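# Close the bag and leave it resting on table

## Task

Get the bag completely shut and resting on the tabletop itself: not leaning on either arm's base and with no part of it hanging past the table edge. Then open the grippers and pull both arms away. It only counts if the bag stays closed and in place with the robot no longer holding it.

## Robot and tools

Robot: two arms, left_arm and right_arm. Each has six revolute joints and a two-finger parallel gripper. The fingers extend along the gripper's +z axis and close along its y axis. The reported hand point sits between the pads, roughly 1 cm back from the fingertips.

Frame: all positions are in one scene frame. The origin is on the table surface midway between the arms. +x points out across the table, +z points up, and left_arm is on the +y side. The arm names do not refer to left or right in any camera image. Printed hand positions can be a little off, more so when the arm is reaching far.

The 14-number row: this is the basic command, one flat list covering both arms. The first seven numbers are for left_arm and the next seven are for right_arm, even if only one arm should move. Within each arm the order is: wrist roll, elbow, waist, shoulder, wrist yaw, wrist pitch, then grip. Follow this order strictly.

The six joint numbers are absolute target angles in radians, not offsets. Stated ranges are: wrist roll -2.094 to 2.094, elbow 0.000 to 3.142, waist -2.618 to 3.054, shoulder 0.000 to 3.142, wrist yaw -1.571 to 1.571, wrist pitch -1.571 to 1.571.
- A true stop may differ from the stated one by up to 0.036 rad.
- A call is rejected if a target lies more than 0.036 beyond a range end and also further out than the joint currently is.
- Targets past the true stop are clipped. When that happens, the result may show "joint sent to its limit".
- Friction can leave a joint up to about 0.031 rad short of its target. Changes smaller than that may not move it.

The grip number is an absolute motor setting from -1 (closed) to +1 (fully open). The pads meet near -0.94, and each millimetre of object width adds about 0.0208. Each gripper has its own fixed reading error of up to about 0.02. Commanding further below the object's width squeezes harder, up to roughly 50-62 N per pad, and parts under about 5 mm thick get less. To keep a hold, keep resending the same closing number.

execute_actions(actions): a list of actions run in order. Each action is up to 15 rows, and each row lasts one control step of 1/30 s. If an action has fewer than 15 rows, its final row repeats until the 15 steps are done, so one action takes 0.5 s. An empty list just returns the current state and images.

Per-step limits:
- Each joint's commanded target is kept within a fixed distance of its measured angle: waist 0.202, shoulder 0.258, elbow 0.238, wrist pitch 0.573, wrist yaw and wrist roll 0.522 rad.
- If the targets would move a gripper more than 70 mm from where it is, all of that arm's targets are pulled back.
- So distant goals need several actions. The "Joint targets" line shows what the joints are currently driven toward. To hold a joint still, resend that value.

move(target, speed, blocking): target is one 14-number row of absolute angles plus grip values, laid out as above. The grip values are applied at the start. All joints of both arms travel along synchronized paths, so grippers tend to move in curves.
- speed is the top rate in rad/s for whichever joint has the farthest to go: 0.01 to 2, default 0.5.
- Paths take 0.5 to 10 s. A path needing longer is cut off at 10 s, short of the target.
- There is no avoidance of objects or of the other arm. Faster moves, and targets set deeper past a contact, hit and press harder.
- blocking=false returns after 0.5 s while motion continues. Use wait(0) to check on it, or stop to brake. Other moves and actions are refused until it has ended.
- The "move:" line gives the outcome (done, off_target, moving, held, fault), then limits=held or limits=none, then each arm's joint farthest from its target.

wait(seconds): 0 to 10 s. Arms hold their last command, and a running move continues. stop(): brakes the current move; it needs some distance to do so, and the fingers keep moving. zoom_image(camera, region): camera is cam_high, cam_low, cam_left_wrist or cam_right_wrist, all 896x504 images. region is [x0, y0, x1, y1] in pixels from the top-left corner, at most 504 by 504. finished_scene(scene): ends the current scene, given its number, and cannot be undone. Call it only once the bag is closed, released, resting properly, and the arms are clear.

Reading results:
- The state line gives each gripper's position in metres and its orientation as a wxyz quaternion.
- Joint positions and velocities are listed per arm in the same joint order, followed by finger opening in metres (0.093 fully open, 0 closed). The opening is about the pad gap when free, but reads less than the width of a held object.
- grip_measured is the motor position on the -1 to +1 scale and barely shows contact.
- Step readings list joint angles at some steps. HELD marks steps where that arm's command was restrained. "joint command not followed" means a clearance check altered or blocked targets.
- FAULT lines signal an arm stop.
- Holding loads heats the motors. MOTOR HOT appears from 75 °C. At 90 °C that arm halts for 10 s, and at 100 °C it goes limp and drops whatever it holds.

Avoid: arm-to-arm contact or pressing; fast or deep pushes into the bag or table; dropping or letting go mid-air; anything leaving the table; the bag overhanging the edge or resting on a base. Brief external tugs on held parts or pushes on loose objects can happen, so recheck the images before finishing.

Each tool is called after "Emit:" by a JSON object that holds its "api" and its "payload", one argument or row to a line.

## Session

Emit:
{"api": "execute_actions", "payload": {
  "actions": []
}}

Scene clock: 0.00 s.
left_arm: end_effector_position=(+0.4744, +0.4301, +0.1656) grip_measured=+0.982 end_effector_quat_wxyz=(+0.394, +0.248, +0.748, +0.474) | right_arm: end_effector_position=(+0.0468, -0.0507, +0.2244) grip_measured=+0.996 end_effector_quat_wxyz=(+0.139, -0.490, +0.566, +0.649)
Joint names: [wrist roll, elbow, waist, shoulder, wrist yaw, wrist pitch]
Joint positions: left_arm=[ 1.126  1.007  0.204  1.848 -0.28   0.588  0.092] | right_arm=[ 0.349  0.565  0.675  1.161 -1.182  0.275  0.093]
Joint velocities: left_arm=[-0.007  0.002 -0.002 -0.007 -0.051 -0.022 -0.001] | right_arm=[ 0.022 -0.007 -0.002 -0.007 -0.007 -0.051 -0.001]
Joint targets: left_arm=[1.126 1.007 0.204 1.848 -0.280 0.588] | right_arm=[0.349 0.565 0.675 1.161 -1.182 0.275]

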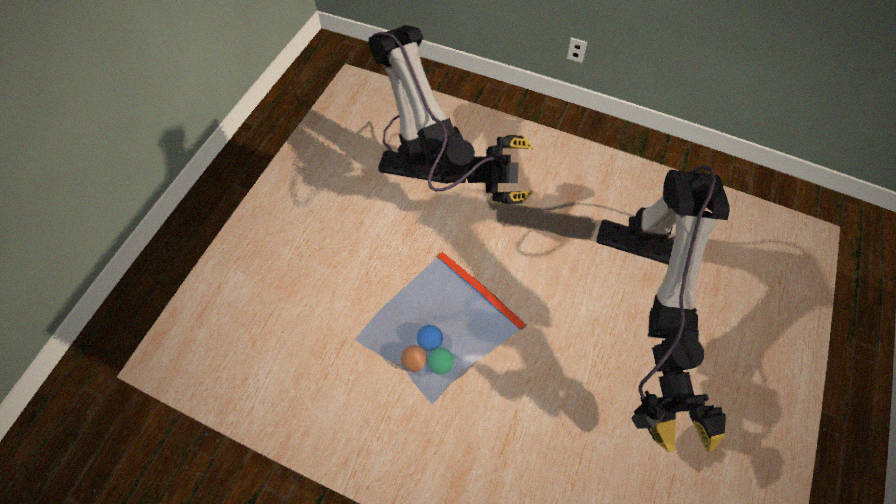

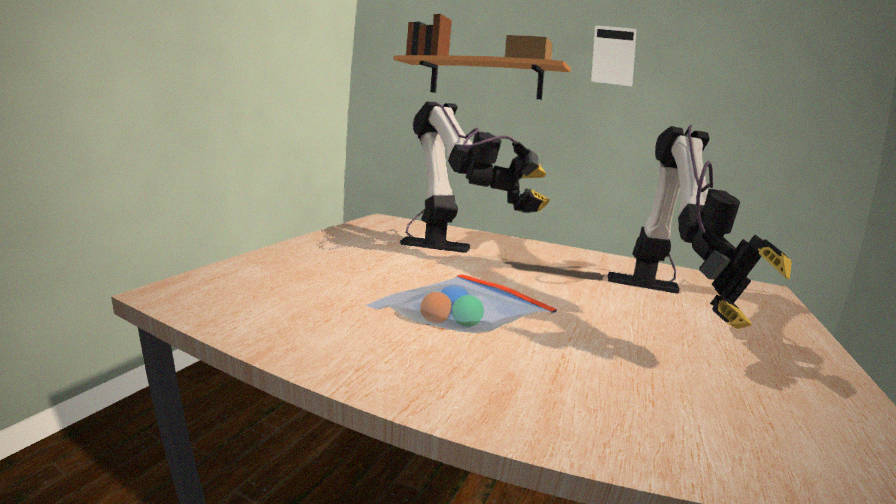

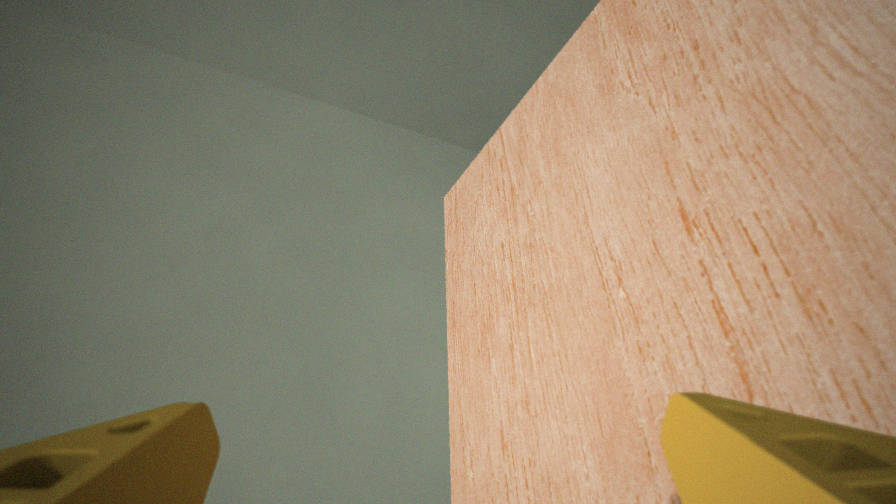

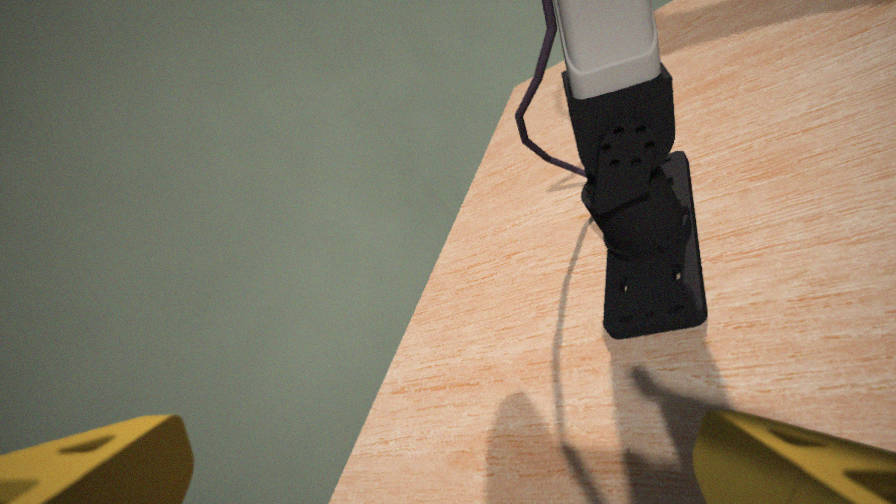

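Emit:
{"api": "zoom_image", "payload": {
  "camera": "cam_high",
  "region": [340, 240, 560, 410]
}}

Emit:
{"api": "zoom_image", "payload": {
  "camera": "cam_low",
  "region": [360, 255, 580, 345]
}}

Region (340, 240, 560, 410) of cam_high's 896x504 image, scaled by 2.291, with more detail than that image has; it fills the top 389 rows of this view, and the rest is white.

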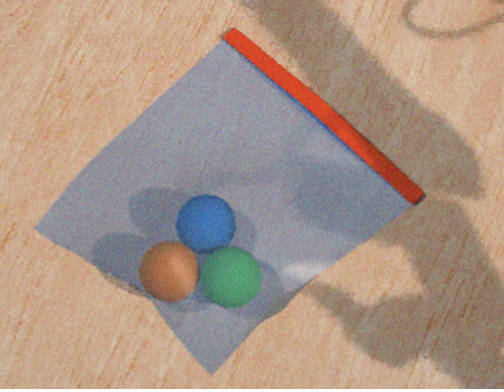

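Region (360, 255, 580, 345) of cam_low's 896x504 image, scaled by 2.291, with more detail than that image has; it fills the top 206 rows of this view, and the rest is white.

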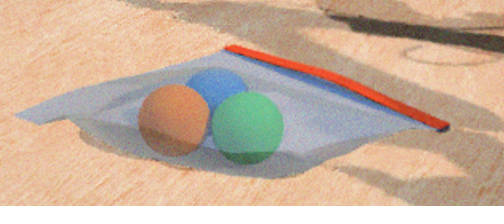

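Emit:
{"api": "move", "payload": {
  "target": [0,1.2,-0.5,1.5,0,-1.27,-1,0,1.0,0.7,1.3,0,-1.27,-1],
  "speed": 1.0
}}

Scene clock: 11.27 s.
left_arm: end_effector_position=(+0.2077, +0.1417, +0.1133) grip_measured=-1.000 end_effector_quat_wxyz=(-0.005, +0.215, +0.977, +0.006) | right_arm: end_effector_position=(+0.1100, -0.2109, +0.1094) grip_measured=-0.996 end_effector_quat_wxyz=(+0.006, -0.426, +0.904, +0.008)
Joint names: [wrist roll, elbow, waist, shoulder, wrist yaw, wrist pitch]
Joint positions: left_arm=[ 0.007  1.187 -0.492  1.512 -0.009 -1.258  0.   ] | right_arm=[ 0.008  0.98   0.691  1.277 -0.009 -1.255  0.   ]
Joint velocities: left_arm=[-0.051 -0.012 -0.007 -0.012 -0.022 -0.037  0.   ] | right_arm=[-0.007 -0.032 -0.002  0.022  0.022  0.022  0.   ]
Joint targets: left_arm=[-0.000 1.200 -0.500 1.500 -0.000 -1.270] | right_arm=[-0.000 1.000 0.700 1.300 -0.000 -1.270]
move: off_target (right_arm); limits=none; left_arm: farthest joint: the elbow, 0.013 radians from its target (0.193 radians at the start); right_arm: farthest joint: the shoulder, 0.023 radians from its target (0.139 radians at the start)

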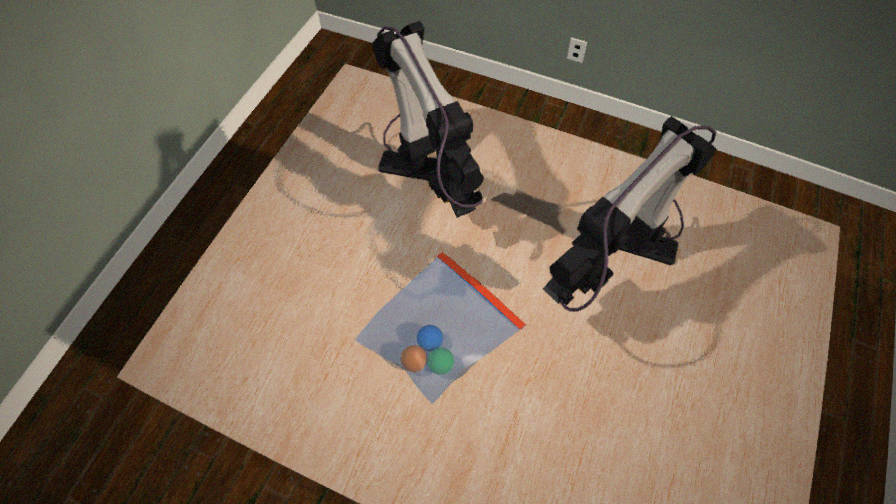

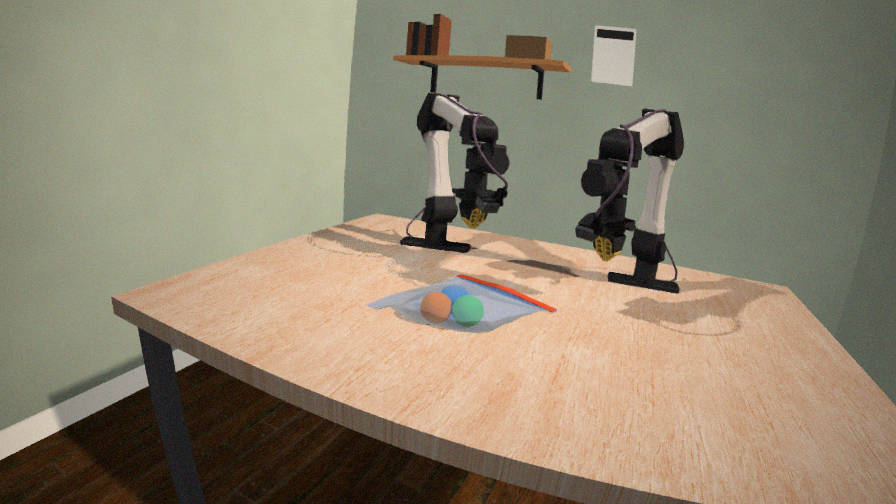

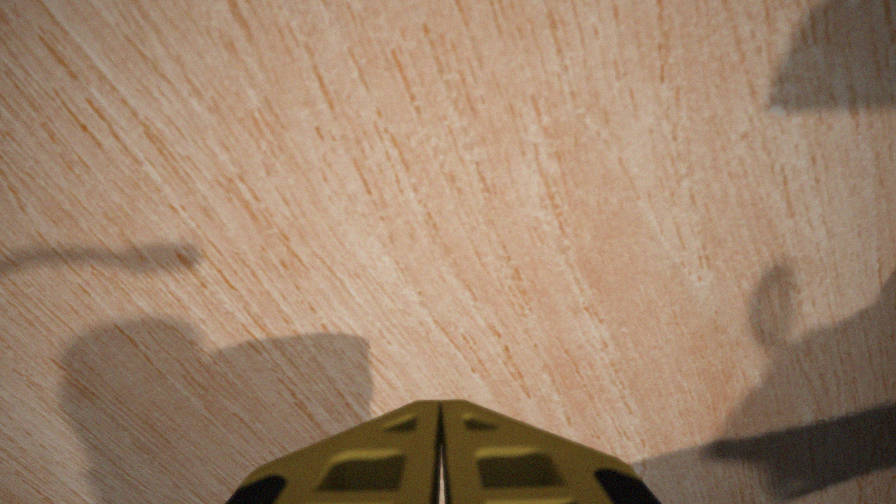

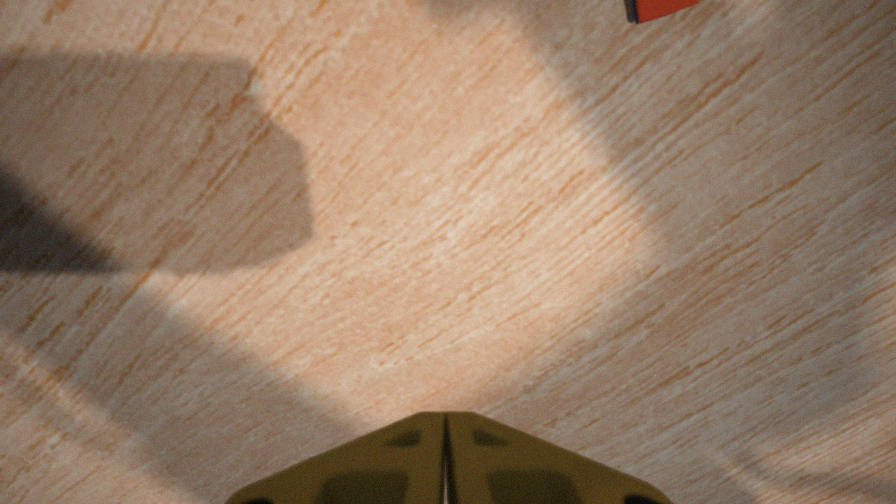

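Emit:
{"api": "move", "payload": {
  "target": [0,1.574,-0.5,2.013,0,-1.13,-1,0,1.32,0.5,1.827,0,-1.064,-1],
  "speed": 0.7
}}

Scene clock: 18.20 s.
left_arm: end_effector_position=(+0.3191, +0.0909, +0.0623) grip_measured=-1.000 end_effector_quat_wxyz=(-0.000, +0.215, +0.977, +0.005) | right_arm: end_effector_position=(+0.2281, -0.1592, +0.0589) grip_measured=-0.996 end_effector_quat_wxyz=(-0.014, -0.341, +0.940, -0.002)
Joint names: [wrist roll, elbow, waist, shoulder, wrist yaw, wrist pitch]
Joint positions: left_arm=[ 0.006  1.556 -0.492  1.994 -0.009 -1.135  0.   ] | right_arm=[ 0.008  1.298  0.506  1.813 -0.006 -1.082  0.   ]
Joint velocities: left_arm=[ 0.066 -0.012 -0.002 -0.012 -0.022 -0.037  0.   ] | right_arm=[-0.095  0.022 -0.007 -0.002 -0.007  0.051  0.   ]
Joint targets: left_arm=[0.000 1.574 -0.500 2.013 0.000 -1.130] | right_arm=[0.000 1.320 0.500 1.827 0.000 -1.064]
move: off_target (right_arm); limits=none; left_arm: farthest joint: the shoulder, 0.019 radians from its target (0.501 radians at the start); right_arm: farthest joint: the elbow, 0.022 radians from its target (0.340 radians at the start)

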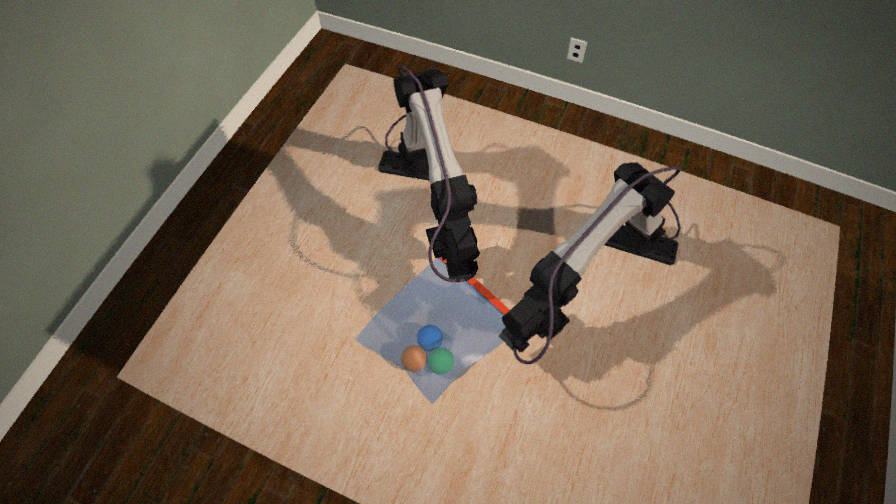

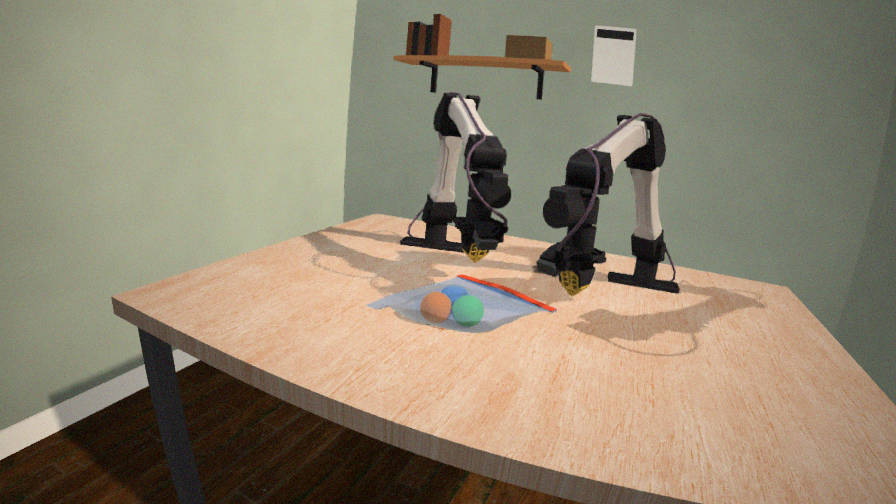

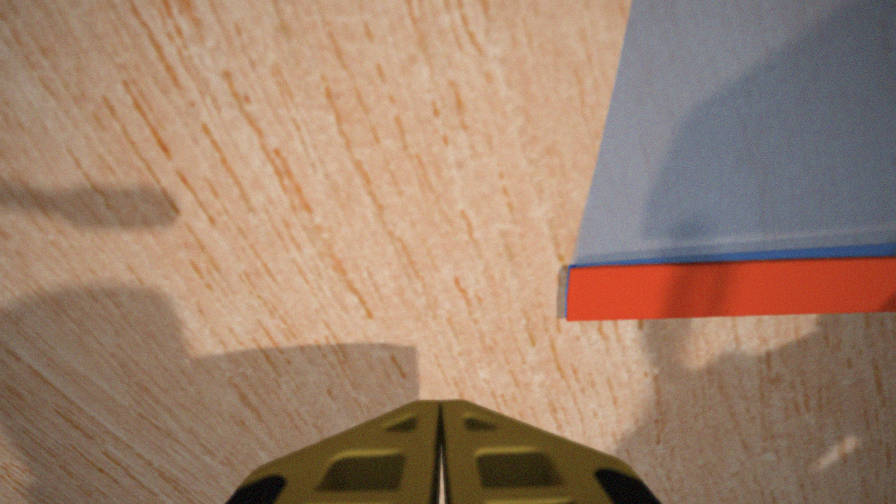

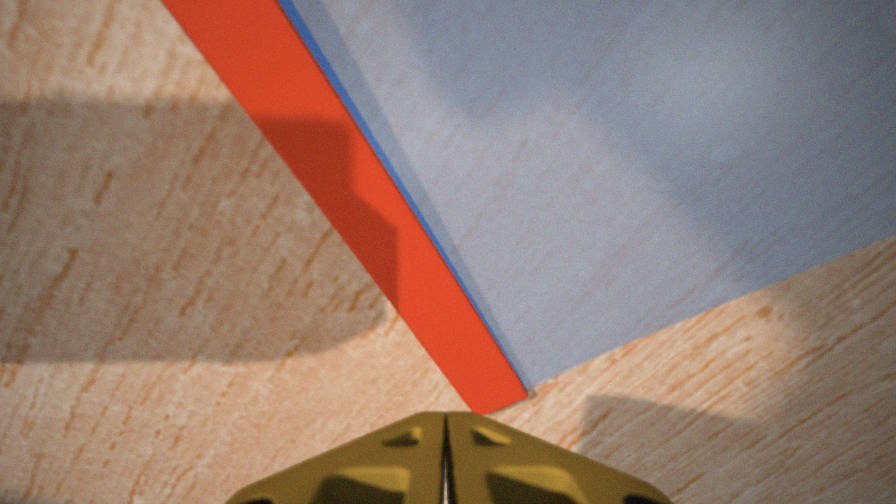

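Emit:
{"api": "move", "payload": {
  "target": [0,1.495,-0.61,2.05,0,-1.015,-1,0,1.242,0.48,1.87,0,-0.94,-1],
  "speed": 0.3
}}

Scene clock: 26.73 s.
left_arm: end_effector_position=(+0.3109, +0.0459, +0.0401) grip_measured=-1.000 end_effector_quat_wxyz=(+0.019, +0.270, +0.963, -0.002) | right_arm: end_effector_position=(+0.2431, -0.1543, +0.0372) grip_measured=-0.996 end_effector_quat_wxyz=(+0.007, -0.333, +0.943, +0.006)
Joint names: [wrist roll, elbow, waist, shoulder, wrist yaw, wrist pitch]
Joint positions: left_arm=[ 0.006  1.516 -0.606  2.029 -0.007 -1.021  0.   ] | right_arm=[ 0.008  1.258  0.488  1.853 -0.006 -0.959  0.   ]
Joint velocities: left_arm=[-0.066  0.012 -0.012  0.002 -0.022  0.007  0.   ] | right_arm=[-0.081 -0.007  0.002  0.007 -0.007 -0.007  0.   ]
Joint targets: left_arm=[0.000 1.495 -0.610 2.050 -0.000 -1.015] | right_arm=[0.000 1.242 0.480 1.870 0.000 -0.940]
move: off_target (left_arm); limits=none; left_arm: farthest joint: the shoulder, 0.021 radians from its target (0.056 radians at the start); right_arm: farthest joint: the wrist pitch, 0.019 radians from its target (0.142 radians at the start)

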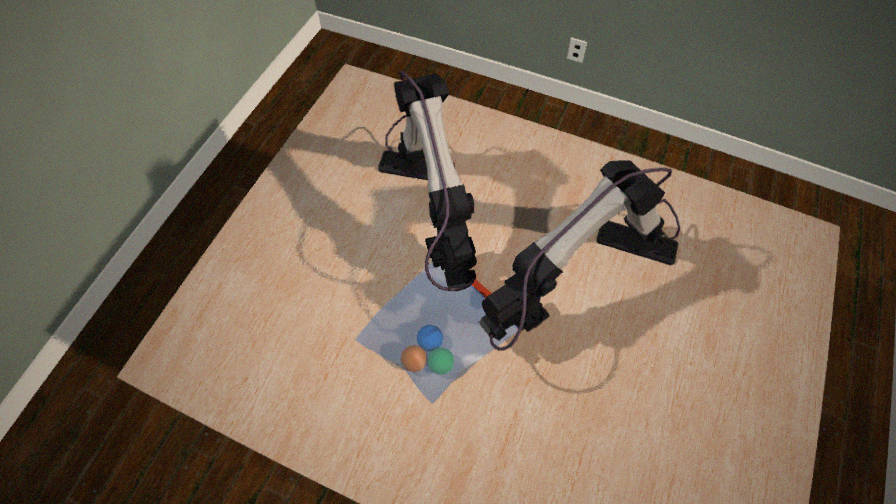

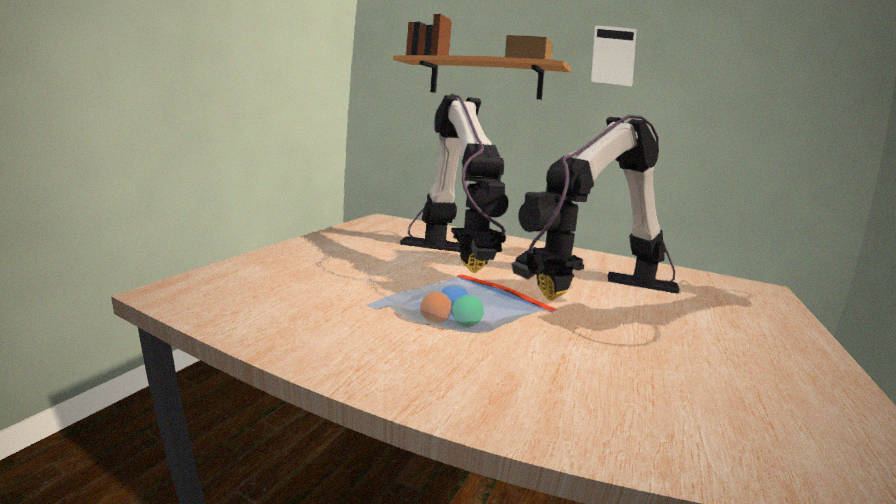

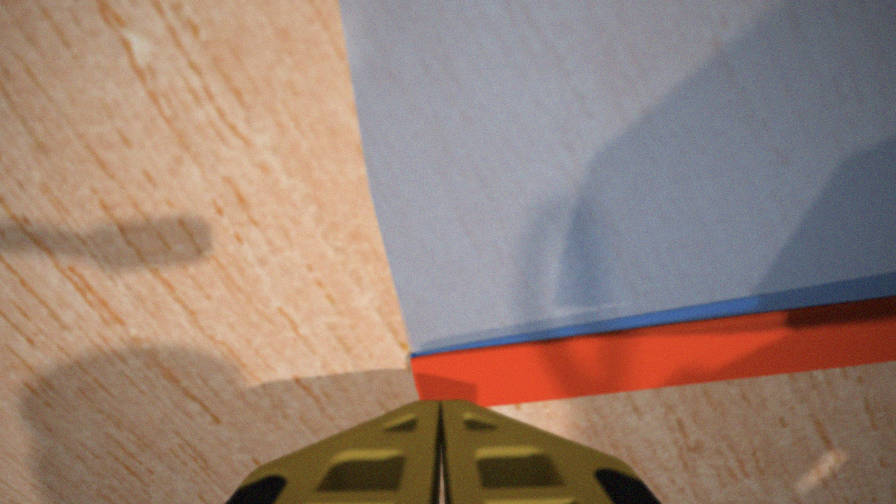

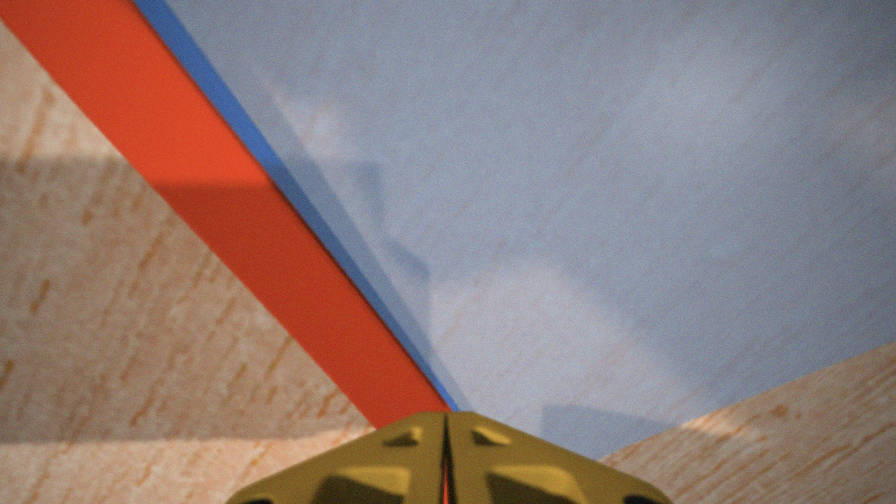

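Emit:
{"api": "move", "payload": {
  "target": [0,1.45,-0.61,2.082,0,-0.975,-1,-0.45,1.49,0.59,2.04,0,-1.035,-1],
  "speed": 0.4
}}

Scene clock: 36.10 s.
left_arm: end_effector_position=(+0.3058, +0.0489, +0.0201) grip_measured=-1.000 end_effector_quat_wxyz=(+0.005, +0.270, +0.963, +0.002) | right_arm: end_effector_position=(+0.2509, -0.1019, +0.0328) grip_measured=-0.996 end_effector_quat_wxyz=(+0.001, -0.574, +0.819, +0.003)
Joint names: [wrist roll, elbow, waist, shoulder, wrist yaw, wrist pitch]
Joint positions: left_arm=[ 0.006  1.474 -0.606  2.056 -0.007 -0.981  0.   ] | right_arm=[-0.441  1.47   0.583  2.018 -0.006 -1.02   0.   ]
Joint velocities: left_arm=[-0.022 -0.002 -0.027 -0.002  0.022 -0.037  0.   ] | right_arm=[-0.066 -0.007 -0.007  0.007  0.022 -0.037  0.   ]
Joint targets: left_arm=[0.000 1.450 -0.610 2.082 0.000 -0.975] | right_arm=[-0.450 1.490 0.590 2.040 -0.000 -1.035]
move: off_target (left_arm, right_arm); limits=none; left_arm: farthest joint: the shoulder, 0.026 radians from its target (0.053 radians at the start); right_arm: farthest joint: the shoulder, 0.022 radians from its target (0.187 radians at the start)

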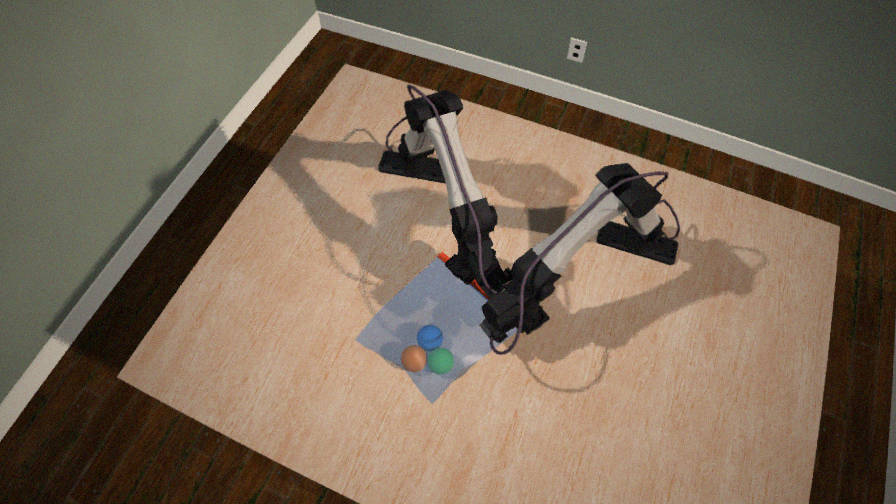

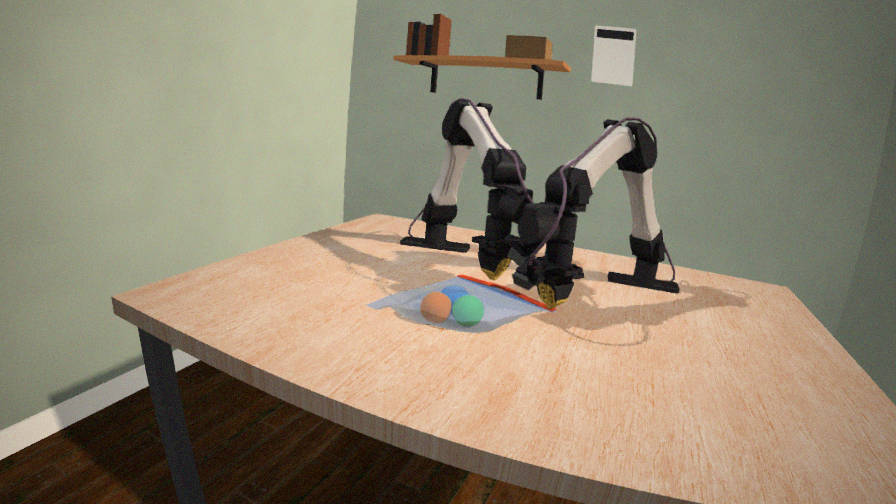

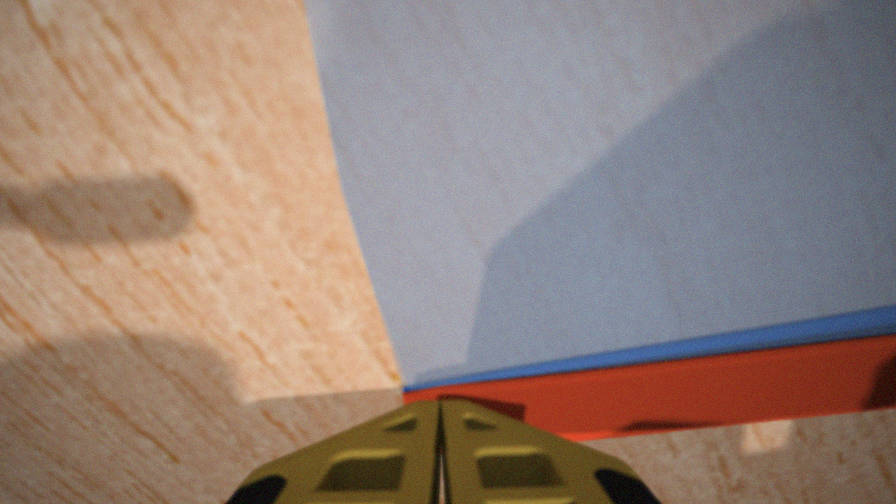

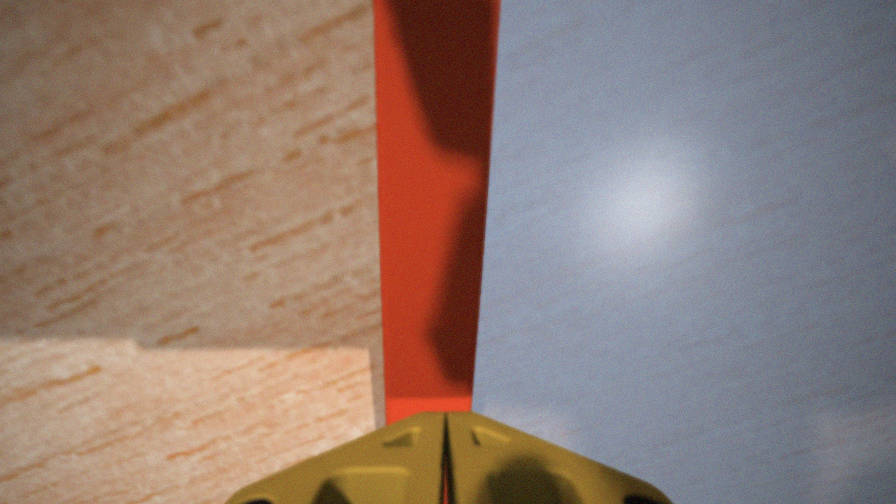

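Emit:
{"api": "move", "payload": {
  "target": [0,1.435,-0.61,2.095,0,-0.965,-1,-0.42,1.42,0.602,2.07,0,-0.945,-1],
  "speed": 0.2
}}

Emit:
{"api": "move", "payload": {
  "target": [0,1.39,-0.61,2.16,0,-0.99,-1,-0.42,1.375,0.602,2.135,0,-0.97,-1],
  "speed": 0.2
}}

Scene clock: 40.30 s.
left_arm: end_effector_position=(+0.3051, +0.0494, +0.0162) grip_measured=-1.000 end_effector_quat_wxyz=(+0.003, +0.270, +0.963, +0.003) | right_arm: end_effector_position=(+0.2469, -0.1001, +0.0132) grip_measured=-0.996 end_effector_quat_wxyz=(-0.007, -0.573, +0.819, +0.002)
Joint names: [wrist roll, elbow, waist, shoulder, wrist yaw, wrist pitch]
Joint positions: left_arm=[ 0.006  1.465 -0.606  2.061 -0.007 -0.97   0.   ] | right_arm=[-0.429  1.438  0.594  2.051 -0.006 -0.97   0.   ]
Joint velocities: left_arm=[-0.051 -0.002 -0.007 -0.027 -0.081  0.007  0.   ] | right_arm=[ 0.081 -0.002 -0.007  0.002 -0.037 -0.007  0.   ]
Joint targets: left_arm=[-0.000 1.435 -0.610 2.095 -0.000 -0.965] | right_arm=[-0.420 1.420 0.602 2.070 -0.000 -0.945]
move: off_target (left_arm, right_arm); limits=none; left_arm: farthest joint: the shoulder, 0.034 radians from its target (0.039 radians at the start); right_arm: farthest joint: the wrist pitch, 0.025 radians from its target (0.075 radians at the start)

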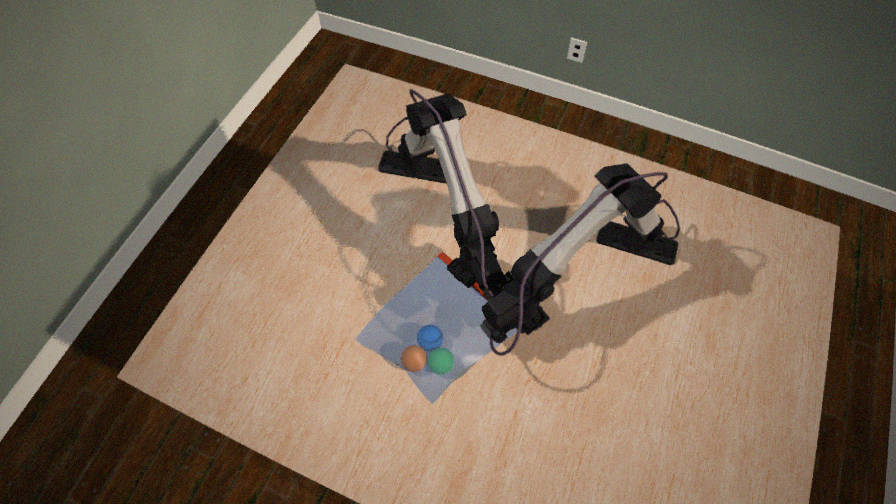

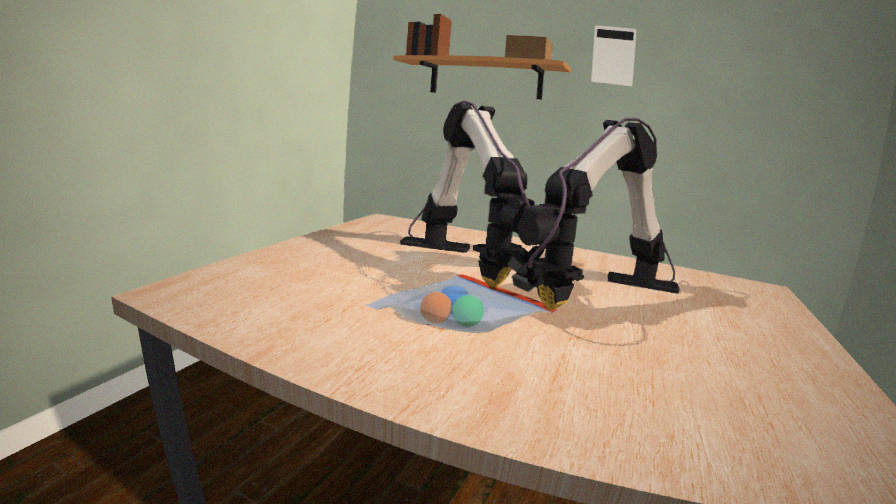

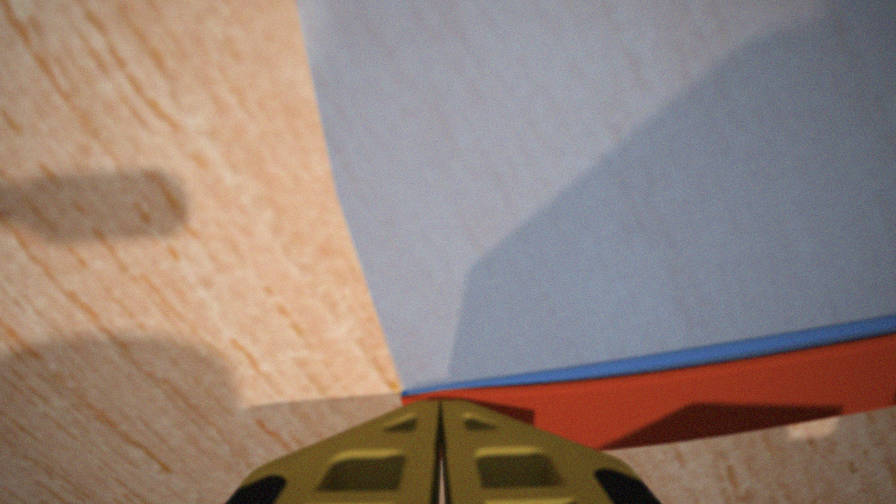

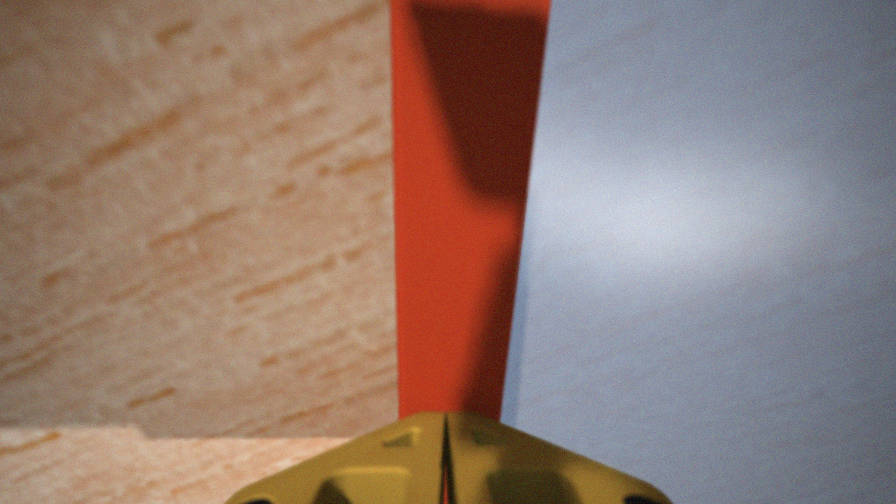

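Scene clock: 41.07 s.
left_arm: end_effector_position=(+0.3040, +0.0500, +0.0141) grip_measured=-1.000 end_effector_quat_wxyz=(-0.001, +0.270, +0.963, +0.004) | right_arm: end_effector_position=(+0.2460, -0.1010, +0.0112) grip_measured=-0.996 end_effector_quat_wxyz=(-0.010, -0.573, +0.819, +0.001)
Joint names: [wrist roll, elbow, waist, shoulder, wrist yaw, wrist pitch]
Joint positions: left_arm=[ 0.006  1.465 -0.606  2.066 -0.007 -0.972  0.   ] | right_arm=[-0.428  1.435  0.594  2.055 -0.006 -0.97   0.   ]
Joint velocities: left_arm=[ 0.081  0.002 -0.002 -0.002 -0.022 -0.022  0.   ] | right_arm=[ 0.007 -0.007 -0.032 -0.012  0.037  0.037  0.   ]
Joint targets: left_arm=[0.000 1.390 -0.610 2.160 0.000 -0.990] | right_arm=[-0.420 1.375 0.602 2.135 -0.000 -0.970]
move: off_target (left_arm, right_arm); limits=none; left_arm: farthest joint: the shoulder, 0.094 radians from its target (0.099 radians at the start); right_arm: farthest joint: the shoulder, 0.080 radians from its target (0.084 radians at the start)

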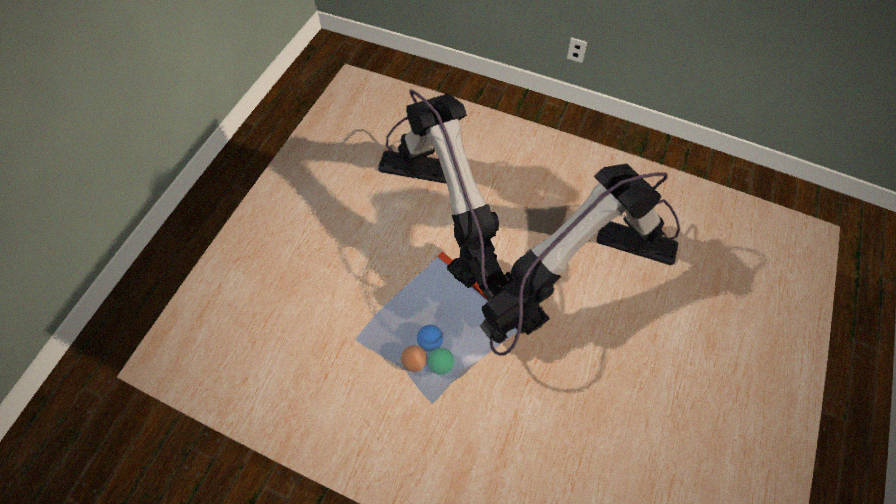

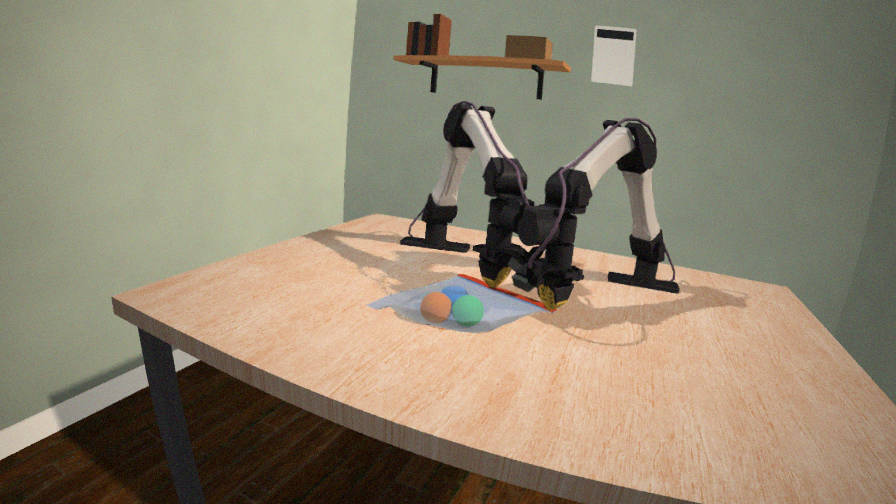

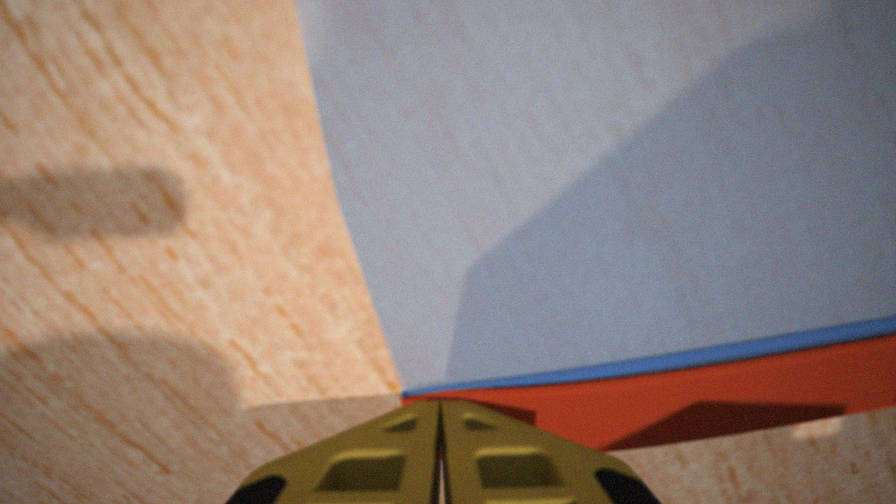

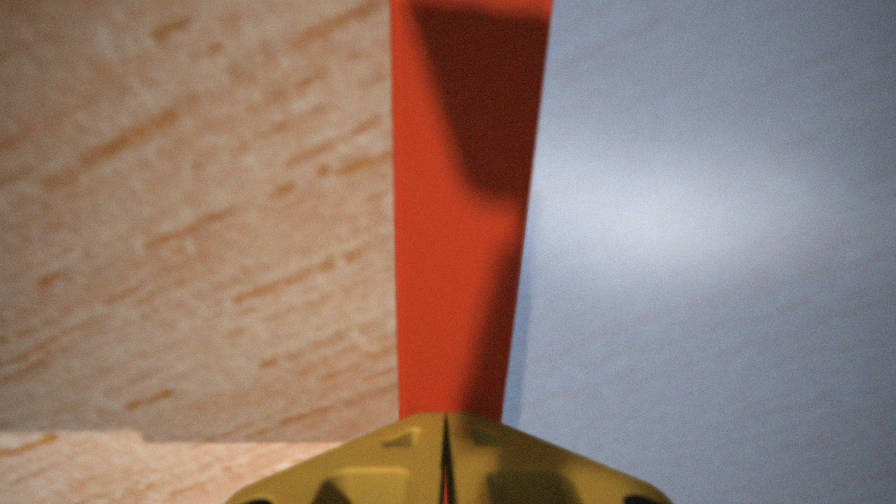

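Emit:
{"api": "move", "payload": {
  "target": [0,1.51,-0.61,2.01,0,-1.04,-1,-0.42,1.49,0.602,1.99,0,-1.04,-1],
  "speed": 0.2
}}

Emit:
{"api": "zoom_image", "payload": {
  "camera": "cam_low",
  "region": [445, 260, 575, 325]
}}

Scene clock: 48.20 s.
left_arm: end_effector_position=(+0.3062, +0.0487, +0.0412) grip_measured=-1.000 end_effector_quat_wxyz=(+0.015, +0.270, +0.963, -0.001) | right_arm: end_effector_position=(+0.2489, -0.0980, +0.0384) grip_measured=-0.996 end_effector_quat_wxyz=(+0.007, -0.573, +0.819, +0.005)
Joint names: [wrist roll, elbow, waist, shoulder, wrist yaw, wrist pitch]
Joint positions: left_arm=[ 0.006  1.5   -0.606  2.015 -0.007 -1.027  0.   ] | right_arm=[-0.428  1.475  0.594  2.005 -0.006 -1.025  0.   ]
Joint velocities: left_arm=[ 0.007  0.002  0.012 -0.012 -0.037  0.022  0.   ] | right_arm=[-0.022 -0.017 -0.007 -0.007 -0.037 -0.007  0.   ]
Joint targets: left_arm=[0.000 1.510 -0.610 2.010 -0.000 -1.040] | right_arm=[-0.420 1.490 0.602 1.990 0.000 -1.040]
move: done; limits=none; left_arm: farthest joint: the wrist pitch, 0.013 radians from its target (0.068 radians at the start); right_arm: farthest joint: the shoulder, 0.015 radians from its target (0.065 radians at the start)

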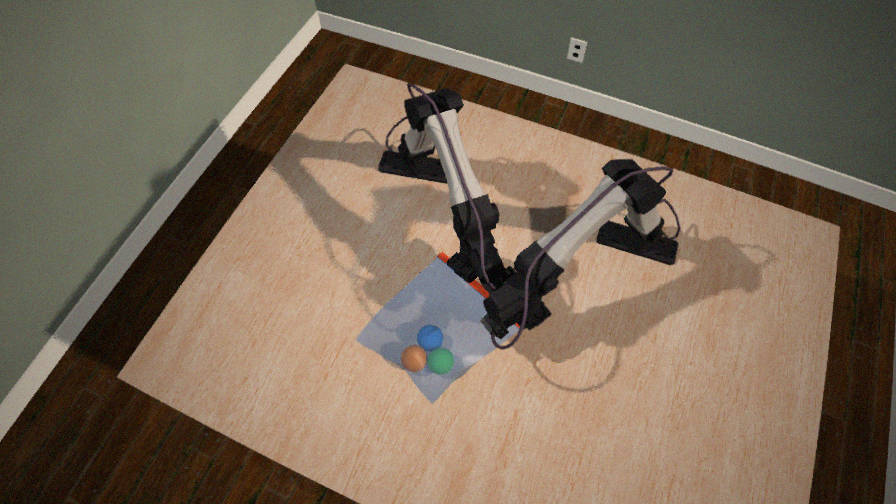

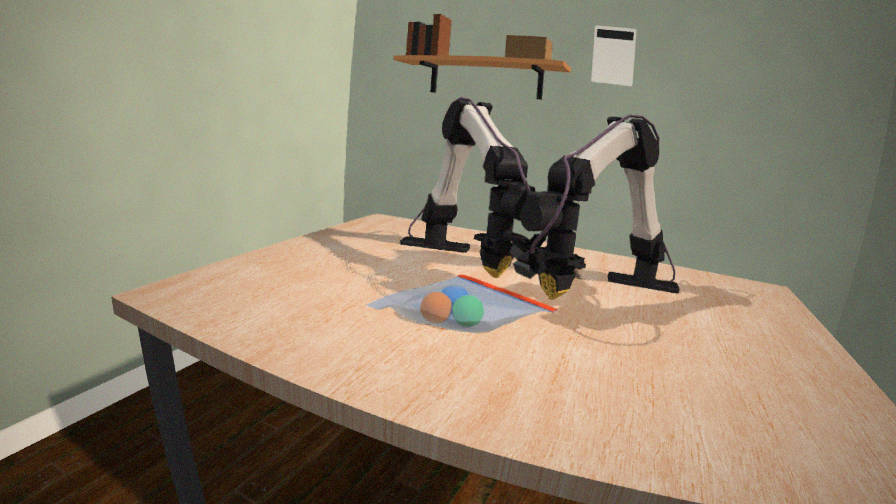

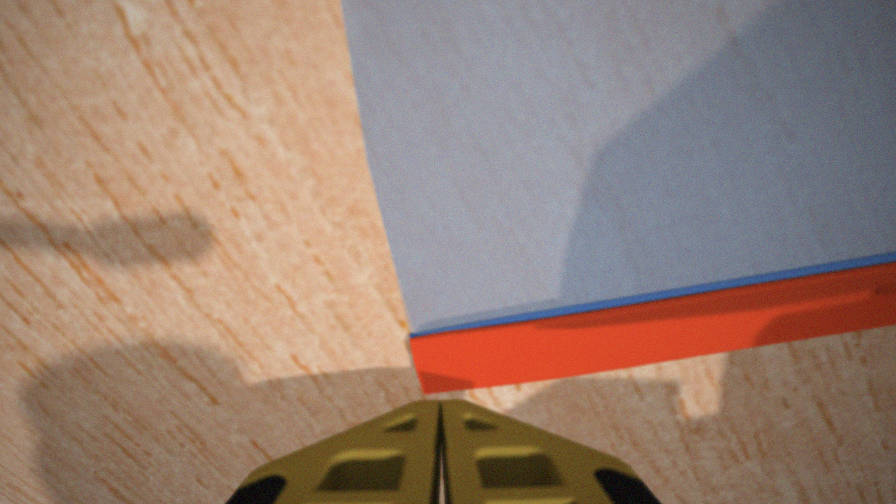

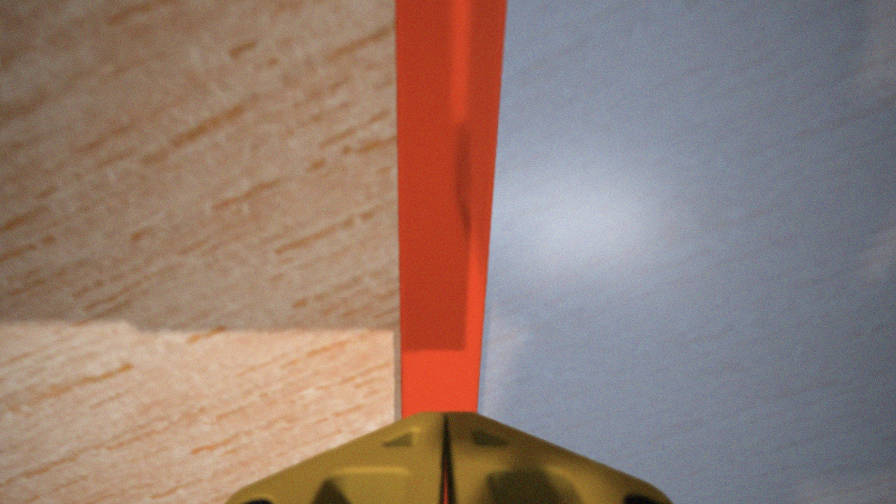

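Region (445, 260, 575, 325) of cam_low's 896x504 image, scaled by 3.877, with more detail than that image has.

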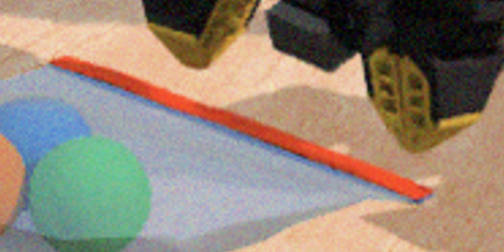

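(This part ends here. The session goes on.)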